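## Task

Close the lid of the tip box labelled E10 and press it until it latches, while the remaining two lids stay wide open. All three boxes must still rest flat between the locators of their holder plates, and everything must stay that way without the robot holding it. Finish by releasing and pulling the grippers away.

## Robot and tools

Setup. Two arms, left_arm and right_arm, each with a two-finger parallel gripper and a wrist camera (cam_left_wrist and cam_right_wrist, both 672x504). Three holder plates H1, H2, H3 sit in a row from the robot's left to its right, each with a loose tip box between its locators. The box's ID is printed on a white sticker on its front wall. A lid latches once its front edge is pushed fully down. The idle arm may be parked out of the way. A part being held may occasionally get a short external tug.

Frame. All positions and orientations use one scene frame: origin on the table surface midway between the arms, +z up, +x away from the robot over the table, left_arm on the +y side. The arm names do not match sides of a camera picture. Positions are in metres; orientation is a quaternion written w first (qw, qx, qy, qz). The reported hand position can be somewhat off, more so when the arm is stretched far.

Gripper geometry. Fingers point along the gripper's own +z axis and close along its y axis. The reported end-effector point lies between the pads when closed, roughly 2 cm short of the tips; closing pushes the tips about 10 mm further along +z.

Row format. Every command row is one flat list of 16 numbers covering both arms: x, y, z, qw, qx, qy, qz, opening for left_arm, followed by the same eight for right_arm. The xyz and quaternion are an absolute target pose for that gripper in the scene frame, not an offset. Opening runs from -1 (closed) to +1 (fully open, 0.084 m). A target more than 0.6 m from the arm's last reported position along any gripper axis is refused. To hold an arm still, resend its last reported pose (and the desired opening) unchanged; to keep orientation fixed, repeat one fixed quaternion rather than copying a drifted reading.

Tools.
- execute_actions {"actions": [...], "pictures": bool}: the list holds at most one item. Empty list: just read state. {"rows": [[16 numbers], ...], "steps": n}: up to 15 rows and up to 15 steps of 1/30 s; each row is one step and the final row repeats to fill the remaining steps (default 15). {"steps": n} alone: wait until n steps (max 300) have elapsed since the previous result. A refused call sends nothing.
- move {"target": [16 numbers], "speed": m/s}: drives both grippers in straight lines to the given absolute poses, finishing together in 0.5 to 10 s (cut off at 10 s). speed is 0.002 to 0.5, default 0.25; rotation is capped at twice that in rad/s. The opening is applied at the start. Paths ignore obstacles and the other arm, and grippers may lag, wander, or overshoot the speed, especially near full reach. Faster contact and targets set deeper past the contact both press harder.
- wait {"seconds": 0 to 10}: lets time pass with no new command.
- zoom_image {"camera", "region": [x0, y0, x1, y1]}: enlarges part of that camera's latest image, pixel coordinates from the top-left, at most 504x504.
- finished_scene {"scene": number}: ends the current scene irreversibly, grades it and gives the next task.

Controller behaviour. Each step the commanded pose is clipped to within 70 mm and 16 degrees of the measured pose, then reached by damped IK, favouring position over orientation. After an action the arm continues only to its last clipped pose, so check the result and send the remainder. Joints move at most 3.14 rad/s. Elbows stop just short of straight. Joint ranges (rad): waist -6.283 to 6.283, shoulder -2.059 to 2.094, elbow -3.927 to 0.192, forearm roll -6.283 to 6.283, wrist pitch -1.693 to 3.142, wrist roll -6.283 to 6.283.

Results. The state line gives each gripper's position, quaternion and velocities. grip_measured is the measured finger opening on the command scale; commanding below it squeezes (further below means harder, about 24 N per pad max); sending grip_measured back still presses lightly. A move adds a "move:" line with its ending (done, off_target, moving, held, fault) and limits: paced means the pose was clipped, held means a safety check blocked steps (after which the arm can surge fast). It also lists each gripper's distance to its target. "pose unreachable" and HELD mark steps the clearance check changed or blocked. "Hand target" shows where each gripper is being driven. Camera calibration lines appear when they differ.

Hazards. Load limits (N m): waist 46.5, shoulder 46.5, elbow 27.9, forearm roll 27.9, wrist pitch 18.6, wrist roll 18.6. Hitting one causes a TORQUE FAULT: the arm backs off, freezes 10 s and drops the rest of the call. Holding loads heats motors; MOTOR HOT warns at 65 °C, and at 80 °C an OVER-TEMPERATURE FAULT brakes that arm. Avoid arm-to-arm contact, slamming lids, shoving boxes out of their locators, and anything leaving the table. Close lids gently, press the front edge down firmly but slowly, then open the gripper and withdraw before ending the scene.

Each tool is called by a JSON object that holds its "fn" and its "kwargs".

## Session

{"fn": "execute_actions", "kwargs": {"actions": []}}

Scene clock: 0.00 s of 7200.00 s.
left_arm: end_effector_position=(+0.2694, +0.5477, +0.2837) grip_measured=+1.00 end_effector_quat_wxyz=(+0.381, -0.137, +0.859, -0.313) end_effector_velocity=(-0.000, +0.001, +0.000) end_effector_angular_velocity=(+0.002, -0.000, +0.001) | right_arm: end_effector_position=(+0.1781, -0.4293, +0.1882) grip_measured=+1.00 end_effector_quat_wxyz=(+0.286, +0.051, +0.861, +0.418) end_effector_velocity=(-0.000, +0.000, -0.000) end_effector_angular_velocity=(-0.000, -0.000, -0.000)
Joint positions: left_arm=[ 1.339 -0.534 -0.537 -1.047  1.4   -1.934  0.084] | right_arm=[-1.514 -0.571 -0.287  0.545  1.793  1.494  0.084]
Joint velocities: left_arm=[ 0.001 -0.001 -0.     0.001 -0.    -0.    -0.   ] | right_arm=[-0. -0.  0. -0. -0. -0.  0.]
Motor temperatures (°C, as the motors report them): left_arm=[31 31 29 32 35 36] | right_arm=[33 33 32 32 33 31]
Hand target (left_arm): +0.269, +0.548, +0.284; +0.381, -0.137, +0.859, -0.313
Hand target (right_arm): +0.178, -0.429, +0.188; +0.286, +0.051, +0.861, +0.418

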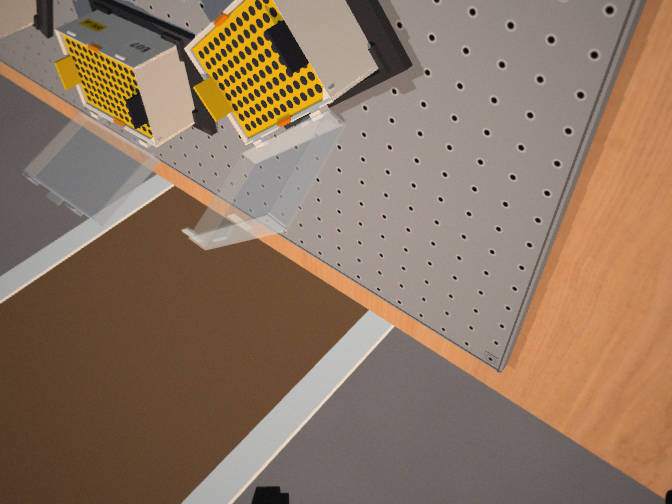

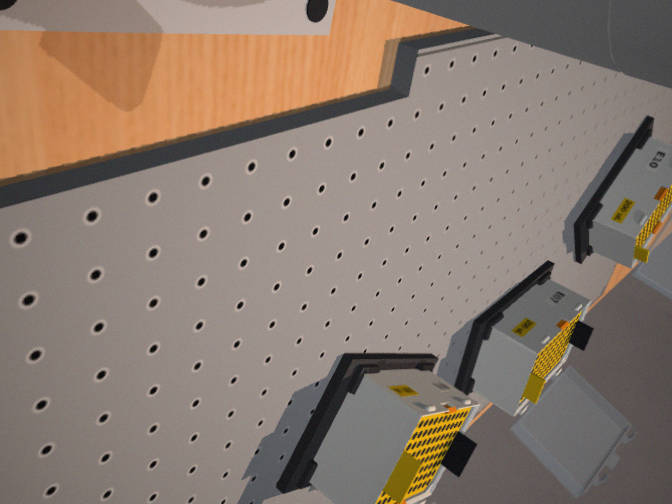

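{"fn": "move", "kwargs": {"target": [0.25,0.26,0.38,0,0.966,0,0.259,1,0.1781,-0.4293,0.1882,0.286,0.051,0.861,0.418,1]}}

Scene clock: 14.93 s of 7200.00 s.
left_arm: end_effector_position=(+0.2514, +0.2614, +0.3803) grip_measured=+1.00 end_effector_quat_wxyz=(+0.108, +0.956, -0.117, +0.244) end_effector_velocity=(-0.000, -0.001, +0.000) end_effector_angular_velocity=(-0.011, +0.012, +0.006) | right_arm: end_effector_position=(+0.1781, -0.4293, +0.1882) grip_measured=+1.00 end_effector_quat_wxyz=(+0.286, +0.051, +0.861, +0.418) end_effector_velocity=(+0.000, +0.000, +0.000) end_effector_angular_velocity=(-0.000, -0.000, +0.000)
Joint positions: left_arm=[-0.077 -1.055 -0.596 -0.15   1.129 -6.285  0.084] | right_arm=[-1.514 -0.571 -0.287  0.545  1.793  1.496  0.084]
Joint velocities: left_arm=[ 0.007  0.007 -0.007 -0.013  0.008 -0.002  0.   ] | right_arm=[-0.    -0.001  0.     0.     0.     0.    -0.   ]
Motor temperatures (°C, as the motors report them): left_arm=[31 31 34 32 35 36] | right_arm=[33 33 37 32 33 31]
Hand target (left_arm): +0.251, +0.261, +0.380; +0.109, +0.957, -0.117, +0.244
Hand target (right_arm): +0.178, -0.429, +0.188; +0.286, +0.051, +0.861, +0.418
Off the commanded pose (left_arm): 0.002 m, 18 deg; orientation clipped at the last step of the last action.
Off the commanded pose (right_arm): 0.000 m, 0 deg.
joint sent to its limit (left arm) — the command would take joint 6 (wrist roll) past its lower limit, so that joint was sent only as far as its limit.
After step 90, 5.93 s passed at rest.
move: off_target (left_arm); limits=paced
camera_calibration (this result's frames):
cam_left_wrist: T_world_to_cam=[[-0.285151, -0.947096, 0.147301, 0.297802], [-0.84747, 0.177337, -0.500346, 0.427716], [0.447754, -0.267507, -0.853204, 0.413527], [0, 0, 0, 1]] pos_world=[0.262236, 0.316819, 0.522962]
cam_right_wrist: T_world_to_cam=[[-0.148208, 0.644488, 0.750113, 0.2003], [0.846233, -0.309873, 0.433438, -0.29421], [0.511785, 0.69901, -0.499462, 0.430021], [0, 0, 0, 1]] pos_world=[0.0585776, -0.520847, 0.192054]

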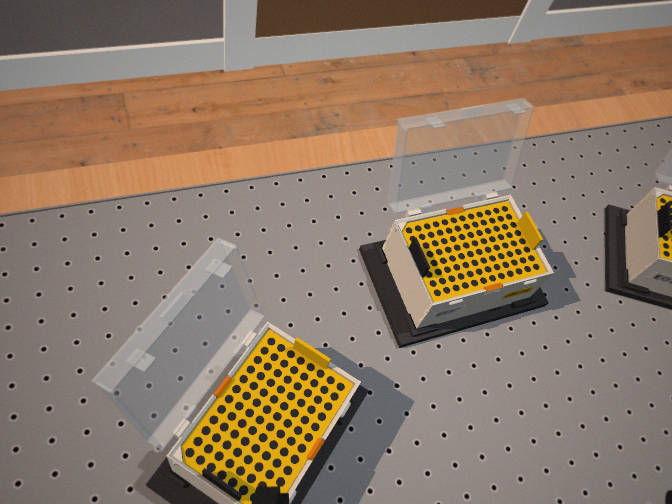

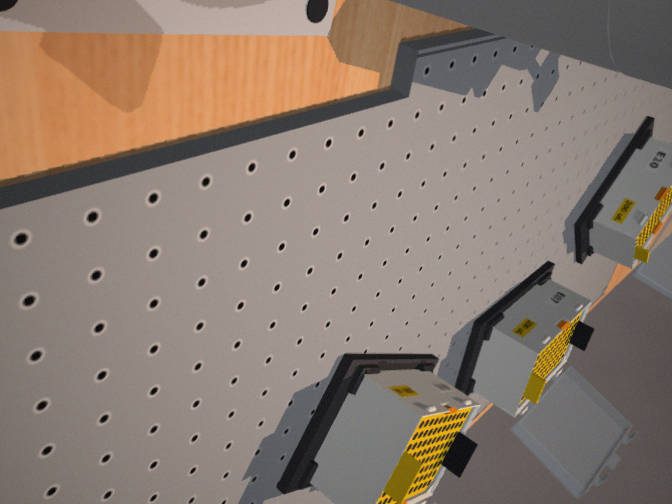

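{"fn": "move", "kwargs": {"target": [0.48,0.355,0.25,0.108,0.956,-0.117,0.244,-1,0.1781,-0.4293,0.1882,0.286,0.051,0.861,0.418,1]}}

{"fn": "move", "kwargs": {"target": [0.48,0.355,0.14,0.108,0.956,-0.117,0.244,-1,0.1781,-0.4293,0.1882,0.286,0.051,0.861,0.418,1]}}

{"fn": "move", "kwargs": {"target": [0.385,0.265,0.14,0.108,0.956,-0.117,0.244,-1,0.1781,-0.4293,0.1882,0.286,0.051,0.861,0.418,1], "speed": 0.1}}

Scene clock: 30.83 s of 7200.00 s.
left_arm: end_effector_position=(+0.4789, +0.3549, +0.2498) grip_measured=-1.00 end_effector_quat_wxyz=(+0.109, +0.956, -0.118, +0.244) end_effector_velocity=(+0.002, +0.000, -0.001) end_effector_angular_velocity=(-0.001, +0.001, -0.000) | right_arm: end_effector_position=(+0.1781, -0.4293, +0.1882) grip_measured=+1.00 end_effector_quat_wxyz=(+0.286, +0.051, +0.861, +0.418) end_effector_velocity=(+0.000, -0.000, -0.000) end_effector_angular_velocity=(-0.000, +0.001, -0.000)
Joint positions: left_arm=[ 0.245 -0.164 -0.854 -0.516  0.62  -5.627  0.   ] | right_arm=[-1.514 -0.571 -0.287  0.545  1.793  1.496  0.084]
Joint velocities: left_arm=[ 0.001  0.009 -0.007 -0.002 -0.     0.003  0.   ] | right_arm=[ 0.    -0.     0.     0.    -0.001  0.001  0.   ]
Motor temperatures (°C, as the motors report them): left_arm=[31 31 36 32 36 36] | right_arm=[33 33 39 32 33 31]
Hand target (left_arm): +0.479, +0.355, +0.249; +0.109, +0.957, -0.118, +0.244
Hand target (right_arm): +0.178, -0.429, +0.188; +0.286, +0.051, +0.861, +0.418
Off the commanded pose (left_arm): 0.001 m, 0 deg.
Off the commanded pose (right_arm): 0.000 m, 0 deg.
After step 90, 11.13 s passed at rest.
move: done
camera_calibration (this result's frames):
cam_left_wrist: T_world_to_cam=[[-0.286226, -0.946663, 0.147998, 0.470688], [-0.847571, 0.178113, -0.4999, 0.538295], [0.446876, -0.268523, -0.853345, 0.226141], [0, 0, 0, 1]] pos_world=[0.489909, 0.41043, 0.39241]
cam_right_wrist: T_world_to_cam=[[-0.148206, 0.644489, 0.750112, 0.200299], [0.846233, -0.309874, 0.433438, -0.294211], [0.511786, 0.699008, -0.499463, 0.430021], [0, 0, 0, 1]] pos_world=[0.0585776, -0.520847, 0.192054]

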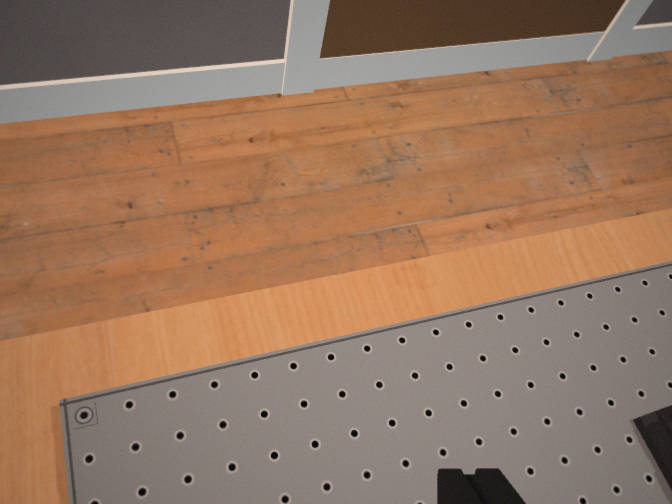

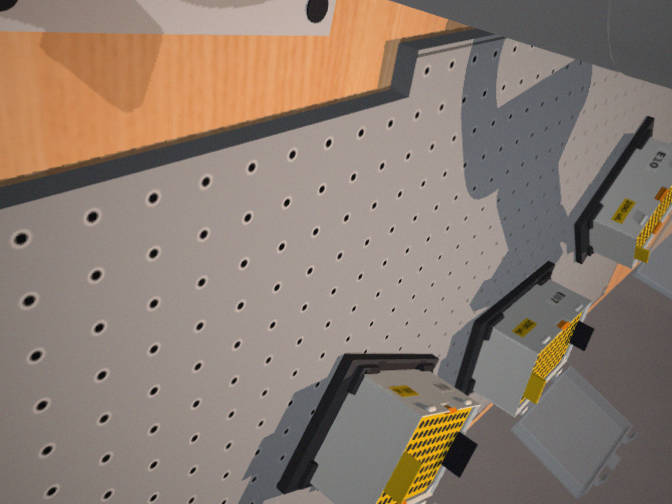

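Scene clock: 31.90 s of 7200.00 s.
left_arm: end_effector_position=(+0.4798, +0.3549, +0.1406) grip_measured=-1.00 end_effector_quat_wxyz=(+0.108, +0.957, -0.117, +0.244) end_effector_velocity=(+0.000, -0.001, -0.002) end_effector_angular_velocity=(-0.006, -0.005, -0.006) | right_arm: end_effector_position=(+0.1781, -0.4293, +0.1882) grip_measured=+1.00 end_effector_quat_wxyz=(+0.286, +0.051, +0.861, +0.418) end_effector_velocity=(-0.000, -0.000, -0.000) end_effector_angular_velocity=(-0.001, +0.000, -0.000)
Joint positions: left_arm=[ 0.189  0.037 -0.762 -0.833  0.359 -5.312  0.   ] | right_arm=[-1.514 -0.571 -0.287  0.545  1.793  1.496  0.084]
Joint velocities: left_arm=[-0.002  0.007 -0.002 -0.033 -0.001  0.034  0.   ] | right_arm=[-0.     0.    -0.001 -0.    -0.001 -0.     0.   ]
Motor temperatures (°C, as the motors report them): left_arm=[31 31 36 32 36 36] | right_arm=[33 33 39 32 33 31]
Hand target (left_arm): +0.480, +0.355, +0.140; +0.108, +0.957, -0.117, +0.244
Hand target (right_arm): +0.178, -0.429, +0.188; +0.286, +0.051, +0.861, +0.418
Off the commanded pose (left_arm): 0.001 m, 0 deg.
Off the commanded pose (right_arm): 0.000 m, 0 deg.
move: done
camera_calibration (this result's frames):
cam_left_wrist: T_world_to_cam=[[-0.284928, -0.947328, 0.146241, 0.486966], [-0.847489, 0.177684, -0.500191, 0.484597], [0.44786, -0.266456, -0.853477, 0.131464], [0, 0, 0, 1]] pos_world=[0.490563, 0.410241, 0.283377]
cam_right_wrist: T_world_to_cam=[[-0.148206, 0.644489, 0.750112, 0.200299], [0.846233, -0.309874, 0.433438, -0.294211], [0.511786, 0.699008, -0.499463, 0.430021], [0, 0, 0, 1]] pos_world=[0.0585777, -0.520847, 0.192054]

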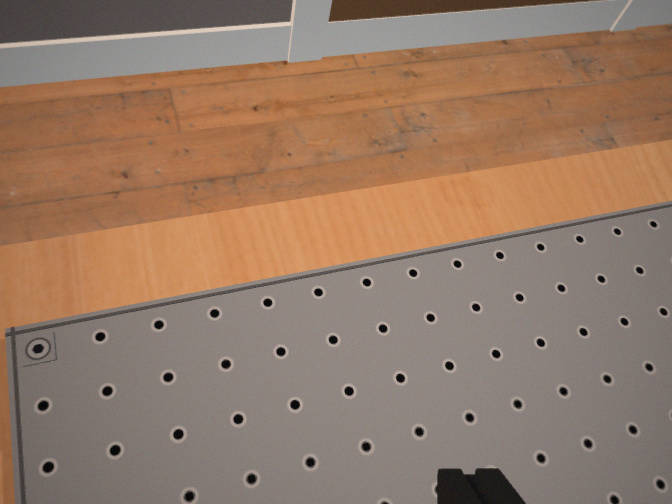

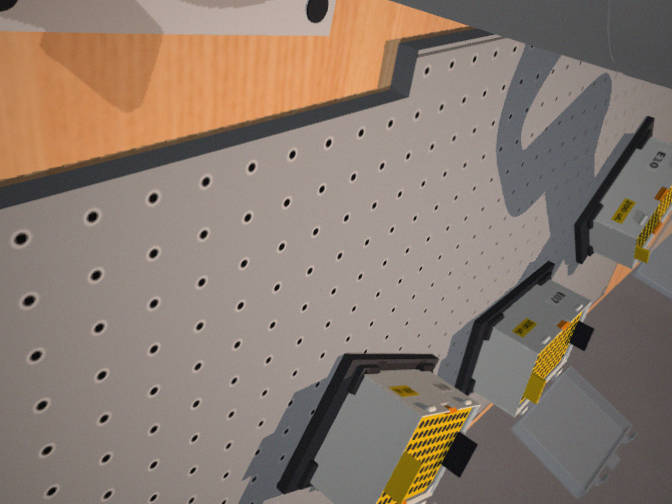

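Scene clock: 33.67 s of 7200.00 s.
left_arm: end_effector_position=(+0.3854, +0.2652, +0.1403) grip_measured=-1.00 end_effector_quat_wxyz=(+0.108, +0.956, -0.117, +0.245) end_effector_velocity=(-0.002, -0.002, +0.000) end_effector_angular_velocity=(+0.007, +0.004, +0.002) | right_arm: end_effector_position=(+0.1781, -0.4293, +0.1882) grip_measured=+1.00 end_effector_quat_wxyz=(+0.286, +0.051, +0.861, +0.418) end_effector_velocity=(+0.000, +0.000, +0.000) end_effector_angular_velocity=(-0.000, -0.000, -0.000)
Joint positions: left_arm=[-0.099 -0.241 -0.42  -0.757  0.181 -5.62   0.   ] | right_arm=[-1.514 -0.571 -0.287  0.545  1.793  1.496  0.084]
Joint velocities: left_arm=[-0.003 -0.006  0.007  0.045 -0.002 -0.046  0.   ] | right_arm=[ 0.    -0.001  0.     0.     0.    -0.    -0.   ]
Motor temperatures (°C, as the motors report them): left_arm=[31 31 36 32 36 36] | right_arm=[33 33 39 32 33 31]
Hand target (left_arm): +0.385, +0.265, +0.140; +0.108, +0.956, -0.117, +0.244
Hand target (right_arm): +0.178, -0.429, +0.188; +0.286, +0.051, +0.861, +0.418
Off the commanded pose (left_arm): 0.001 m, 0 deg.
Off the commanded pose (right_arm): 0.000 m, 0 deg.
move: done
camera_calibration (this result's frames):
cam_left_wrist: T_world_to_cam=[[-0.285112, -0.947259, 0.146325, 0.375126], [-0.846943, 0.1775, -0.50118, 0.420371], [0.448775, -0.266821, -0.852882, 0.14917], [0, 0, 0, 1]] pos_world=[0.396039, 0.320527, 0.283015]
cam_right_wrist: T_world_to_cam=[[-0.148206, 0.644489, 0.750112, 0.200299], [0.846233, -0.309874, 0.433438, -0.294211], [0.511787, 0.699007, -0.499463, 0.430021], [0, 0, 0, 1]] pos_world=[0.0585776, -0.520847, 0.192054]

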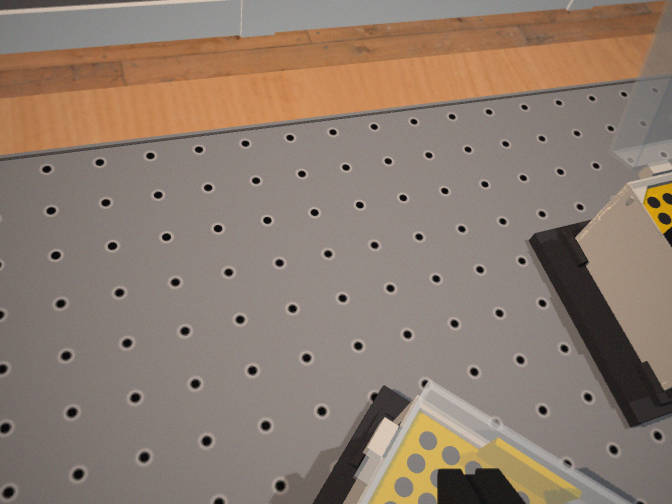

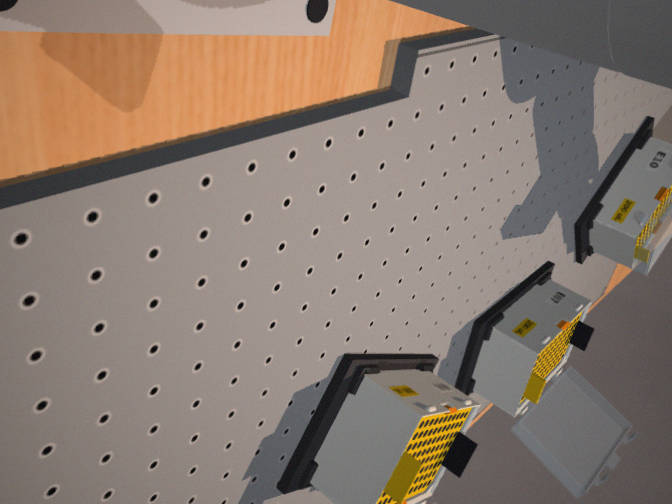

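Lid is down mostly. Move to front edge and press.

{"fn": "move", "kwargs": {"target": [0.362,0.24,0.15,0.108,0.956,-0.117,0.244,-1,0.1781,-0.4293,0.1882,0.286,0.051,0.861,0.418,1]}}

{"fn": "move", "kwargs": {"target": [0.362,0.24,0.095,0.108,0.956,-0.117,0.244,-1,0.1781,-0.4293,0.1882,0.286,0.051,0.861,0.418,1], "speed": 0.05}}

Scene clock: 38.30 s of 7200.00 s.
left_arm: end_effector_position=(+0.3622, +0.2401, +0.1499) grip_measured=-1.00 end_effector_quat_wxyz=(+0.109, +0.956, -0.117, +0.245) end_effector_velocity=(-0.001, -0.001, +0.001) end_effector_angular_velocity=(+0.013, +0.007, +0.006) | right_arm: end_effector_position=(+0.1781, -0.4293, +0.1882) grip_measured=+1.00 end_effector_quat_wxyz=(+0.286, +0.051, +0.861, +0.418) end_effector_velocity=(-0.000, -0.000, -0.000) end_effector_angular_velocity=(-0.001, +0.001, -0.001)
Joint positions: left_arm=[-0.165 -0.335 -0.345 -0.567  0.171 -5.866  0.   ] | right_arm=[-1.514 -0.571 -0.287  0.545  1.793  1.496  0.084]
Joint velocities: left_arm=[ 0.005 -0.007  0.004  0.089  0.007 -0.086  0.   ] | right_arm=[-0.    -0.     0.     0.    -0.001  0.    -0.   ]
Motor temperatures (°C, as the motors report them): left_arm=[31 31 35 32 36 36] | right_arm=[33 33 39 32 33 31]
Hand target (left_arm): +0.362, +0.240, +0.150; +0.108, +0.957, -0.117, +0.244
Hand target (right_arm): +0.178, -0.429, +0.188; +0.286, +0.051, +0.861, +0.418
Off the commanded pose (left_arm): 0.000 m, 0 deg.
Off the commanded pose (right_arm): 0.000 m, 0 deg.
After step 90, 0.77 s passed at rest.
move: done
camera_calibration (this result's frames):
cam_left_wrist: T_world_to_cam=[[-0.285449, -0.946925, 0.147821, 0.343223], [-0.84704, 0.177105, -0.501155, 0.410119], [0.448377, -0.268265, -0.852638, 0.161553], [0, 0, 0, 1]] pos_world=[0.372923, 0.295711, 0.292545]
cam_right_wrist: T_world_to_cam=[[-0.148206, 0.644489, 0.750112, 0.200299], [0.846233, -0.309874, 0.433438, -0.294211], [0.511786, 0.699008, -0.499463, 0.430021], [0, 0, 0, 1]] pos_world=[0.0585776, -0.520847, 0.192054]

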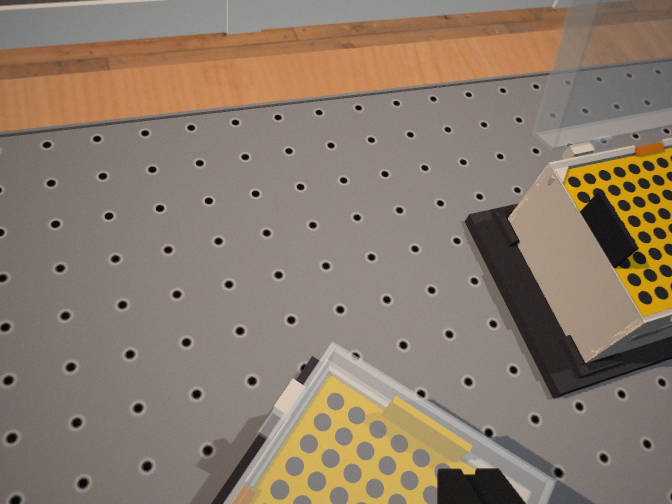

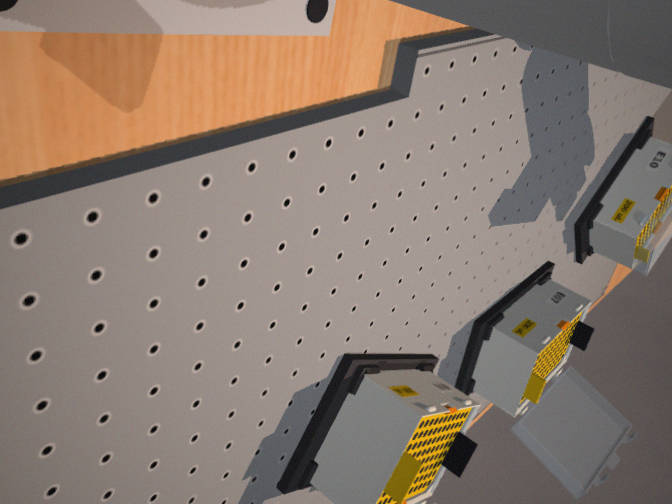

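Scene clock: 40.00 s of 7200.00 s.
left_arm: end_effector_position=(+0.3721, +0.2366, +0.1090) grip_measured=-1.00 end_effector_quat_wxyz=(+0.109, +0.953, -0.116, +0.257) end_effector_velocity=(-0.001, -0.000, -0.002) end_effector_angular_velocity=(-0.023, -0.021, -0.008) | right_arm: end_effector_position=(+0.1781, -0.4293, +0.1882) grip_measured=+1.00 end_effector_quat_wxyz=(+0.286, +0.051, +0.861, +0.418) end_effector_velocity=(-0.000, -0.000, -0.000) end_effector_angular_velocity=(-0.002, -0.000, +0.000)
Joint positions: left_arm=[-0.279 -0.127 -0.445 -1.248  0.025 -5.277  0.   ] | right_arm=[-1.514 -0.571 -0.287  0.545  1.793  1.496  0.084]
Joint velocities: left_arm=[-0.015  0.013 -0.036 -0.292  0.003  0.281  0.   ] | right_arm=[-0.     0.     0.    -0.    -0.001 -0.001  0.   ]
Motor temperatures (°C, as the motors report them): left_arm=[31 31 35 32 36 36] | right_arm=[33 33 40 32 33 31]
Hand target (left_arm): +0.362, +0.240, +0.096; +0.107, +0.957, -0.117, +0.242
Hand target (right_arm): +0.178, -0.429, +0.188; +0.286, +0.051, +0.861, +0.418
Off the commanded pose (left_arm): 0.018 m, 1 deg.
Off the commanded pose (right_arm): 0.000 m, 0 deg.
move: off_target (left_arm)
camera_calibration (this result's frames):
cam_left_wrist: T_world_to_cam=[[-0.283914, -0.947871, 0.144685, 0.348754], [-0.83573, 0.170653, -0.521951, 0.398245], [0.470051, -0.269107, -0.840615, 0.112129], [0, 0, 0, 1]] pos_world=[0.379135, 0.292786, 0.251662]
cam_right_wrist: T_world_to_cam=[[-0.148206, 0.644489, 0.750112, 0.200299], [0.846233, -0.309874, 0.433438, -0.294211], [0.511786, 0.699008, -0.499463, 0.430021], [0, 0, 0, 1]] pos_world=[0.0585776, -0.520847, 0.192054]

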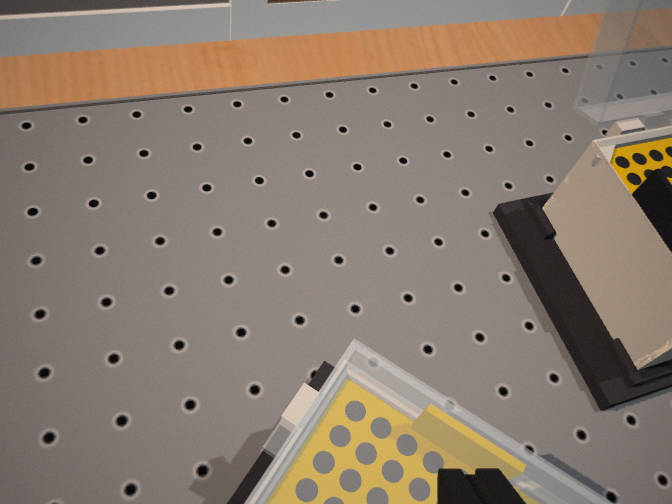

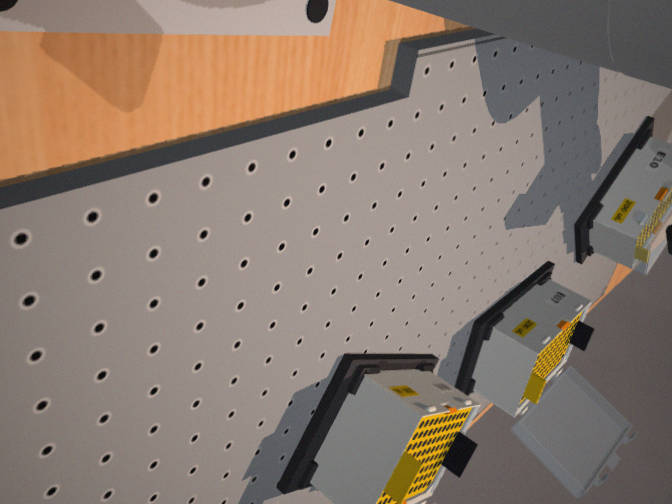

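Lift and inspect from the front.

{"fn": "move", "kwargs": {"target": [0.33,0.12,0.25,0.108,0.956,-0.117,0.244,-1,0.1781,-0.4293,0.1882,0.286,0.051,0.861,0.418,1]}}

Scene clock: 44.10 s of 7200.00 s.
left_arm: end_effector_position=(+0.3307, +0.1203, +0.2495) grip_measured=-1.00 end_effector_quat_wxyz=(+0.172, +0.943, -0.162, +0.234) end_effector_velocity=(+0.000, -0.001, +0.001) end_effector_angular_velocity=(+0.010, +0.011, -0.006) | right_arm: end_effector_position=(+0.1781, -0.4293, +0.1882) grip_measured=+1.00 end_effector_quat_wxyz=(+0.286, +0.051, +0.861, +0.418) end_effector_velocity=(+0.000, +0.000, -0.000) end_effector_angular_velocity=(-0.000, -0.001, +0.001)
Joint positions: left_arm=[-0.383 -0.482 -0.508 -0.3    0.429 -6.285  0.   ] | right_arm=[-1.514 -0.571 -0.287  0.545  1.793  1.496  0.084]
Joint velocities: left_arm=[ 0.002  0.007 -0.017  0.01   0.025 -0.004  0.   ] | right_arm=[ 0.     0.001 -0.     0.    -0.    -0.001  0.   ]
Motor temperatures (°C, as the motors report them): left_arm=[31 31 34 32 36 36] | right_arm=[33 33 40 32 33 31]
Hand target (left_arm): +0.331, +0.120, +0.250; +0.171, +0.943, -0.163, +0.234
Hand target (right_arm): +0.178, -0.429, +0.188; +0.286, +0.051, +0.861, +0.418
Off the commanded pose (left_arm): 0.001 m, 9 deg.
Off the commanded pose (right_arm): 0.000 m, 0 deg.
joint sent to its limit (left arm) — the command would take joint 6 (wrist roll) past its lower limit, so that joint was sent only as far as its limit.
move: off_target (left_arm); limits=paced
camera_calibration (this result's frames):
cam_left_wrist: T_world_to_cam=[[-0.394159, -0.885877, 0.244666, 0.210493], [-0.831331, 0.230175, -0.505873, 0.444156], [0.391825, -0.402793, -0.827183, 0.256959], [0, 0, 0, 1]] pos_world=[0.351526, 0.187738, 0.385738]
cam_right_wrist: T_world_to_cam=[[-0.148206, 0.644489, 0.750112, 0.200299], [0.846233, -0.309874, 0.433438, -0.294211], [0.511786, 0.699008, -0.499463, 0.430021], [0, 0, 0, 1]] pos_world=[0.0585776, -0.520847, 0.192054]

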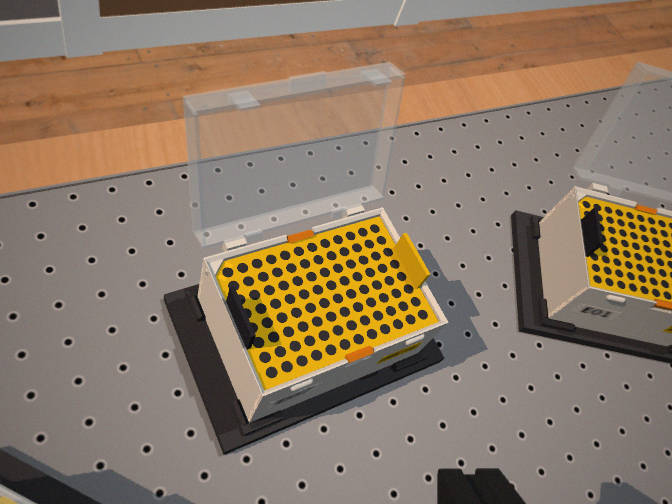

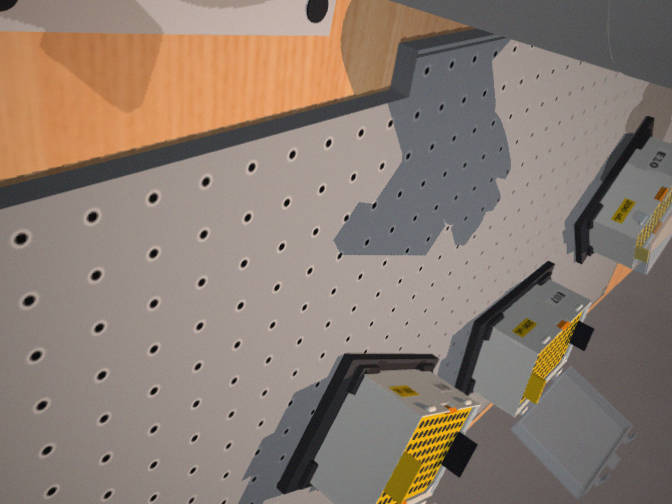

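{"fn": "zoom_image", "kwargs": {"camera": "cam_right_wrist", "region": [540,100,672,290]}}

{"fn": "move", "kwargs": {"target": [0.25,0.30,0.3,0.108,0.956,-0.117,0.244,-1,0.1781,-0.4293,0.1882,0.286,0.051,0.861,0.418,1]}}

Region (540, 100, 672, 290) of cam_right_wrist's 672x504 image, scaled by 2.653, with more detail than that image has; it fills the left 350 columns of this view, and the rest is white.

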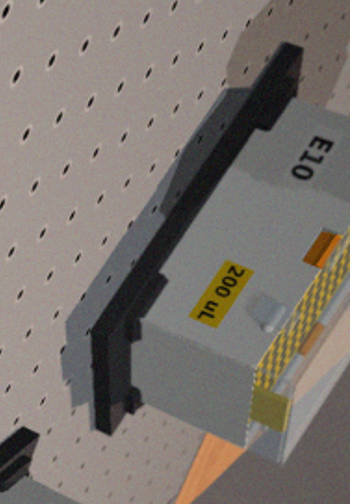

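Scene clock: 48.87 s of 7200.00 s.
left_arm: end_effector_position=(+0.2502, +0.3000, +0.3001) grip_measured=-1.00 end_effector_quat_wxyz=(+0.108, +0.957, -0.116, +0.243) end_effector_velocity=(-0.001, +0.002, +0.002) end_effector_angular_velocity=(-0.002, -0.004, +0.000) | right_arm: end_effector_position=(+0.1781, -0.4293, +0.1882) grip_measured=+1.00 end_effector_quat_wxyz=(+0.286, +0.051, +0.861, +0.418) end_effector_velocity=(+0.000, +0.000, -0.000) end_effector_angular_velocity=(+0.001, +0.000, -0.000)
Joint positions: left_arm=[ 0.105 -1.168 -0.336 -0.263  1.025 -6.051  0.   ] | right_arm=[-1.514 -0.571 -0.287  0.545  1.793  1.496  0.084]
Joint velocities: left_arm=[ 0.011 -0.008 -0.002 -0.006  0.009  0.01   0.   ] | right_arm=[-0.     0.001  0.     0.     0.     0.001 -0.   ]
Motor temperatures (°C, as the motors report them): left_arm=[31 31 35 32 37 36] | right_arm=[33 33 40 32 33 31]
Hand target (left_arm): +0.250, +0.300, +0.300; +0.108, +0.957, -0.116, +0.244
Hand target (right_arm): +0.178, -0.429, +0.188; +0.286, +0.051, +0.861, +0.418
Off the commanded pose (left_arm): 0.000 m, 0 deg.
Off the commanded pose (right_arm): 0.000 m, 0 deg.
After step 90, 0.23 s passed at rest.
move: done
camera_calibration (this result's frames):
cam_left_wrist: T_world_to_cam=[[-0.283083, -0.947627, 0.147875, 0.345288], [-0.848892, 0.175802, -0.498474, 0.379903], [0.446371, -0.26664, -0.854199, 0.35635], [0, 0, 0, 1]] pos_world=[0.261177, 0.355434, 0.442706]
cam_right_wrist: T_world_to_cam=[[-0.148206, 0.644489, 0.750112, 0.200299], [0.846233, -0.309874, 0.433438, -0.294211], [0.511786, 0.699007, -0.499463, 0.430021], [0, 0, 0, 1]] pos_world=[0.0585776, -0.520847, 0.192054]

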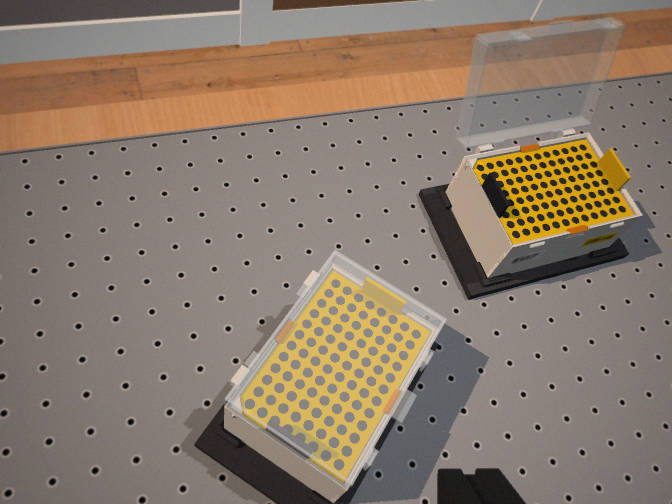

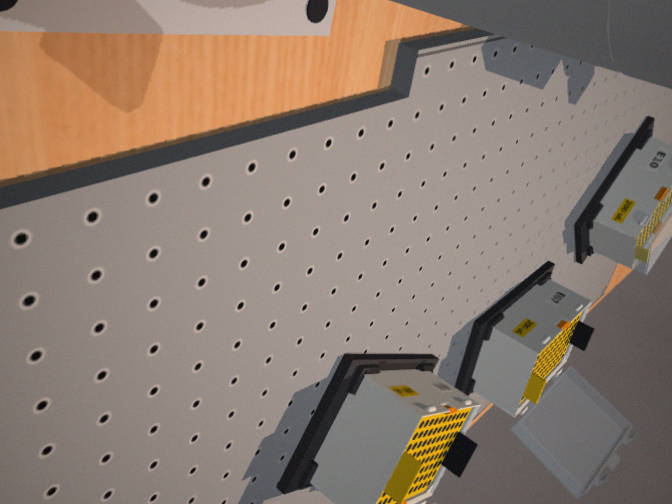

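{"fn": "finished_scene", "kwargs": {"scene": 1}}

The scene is finished: the task was done.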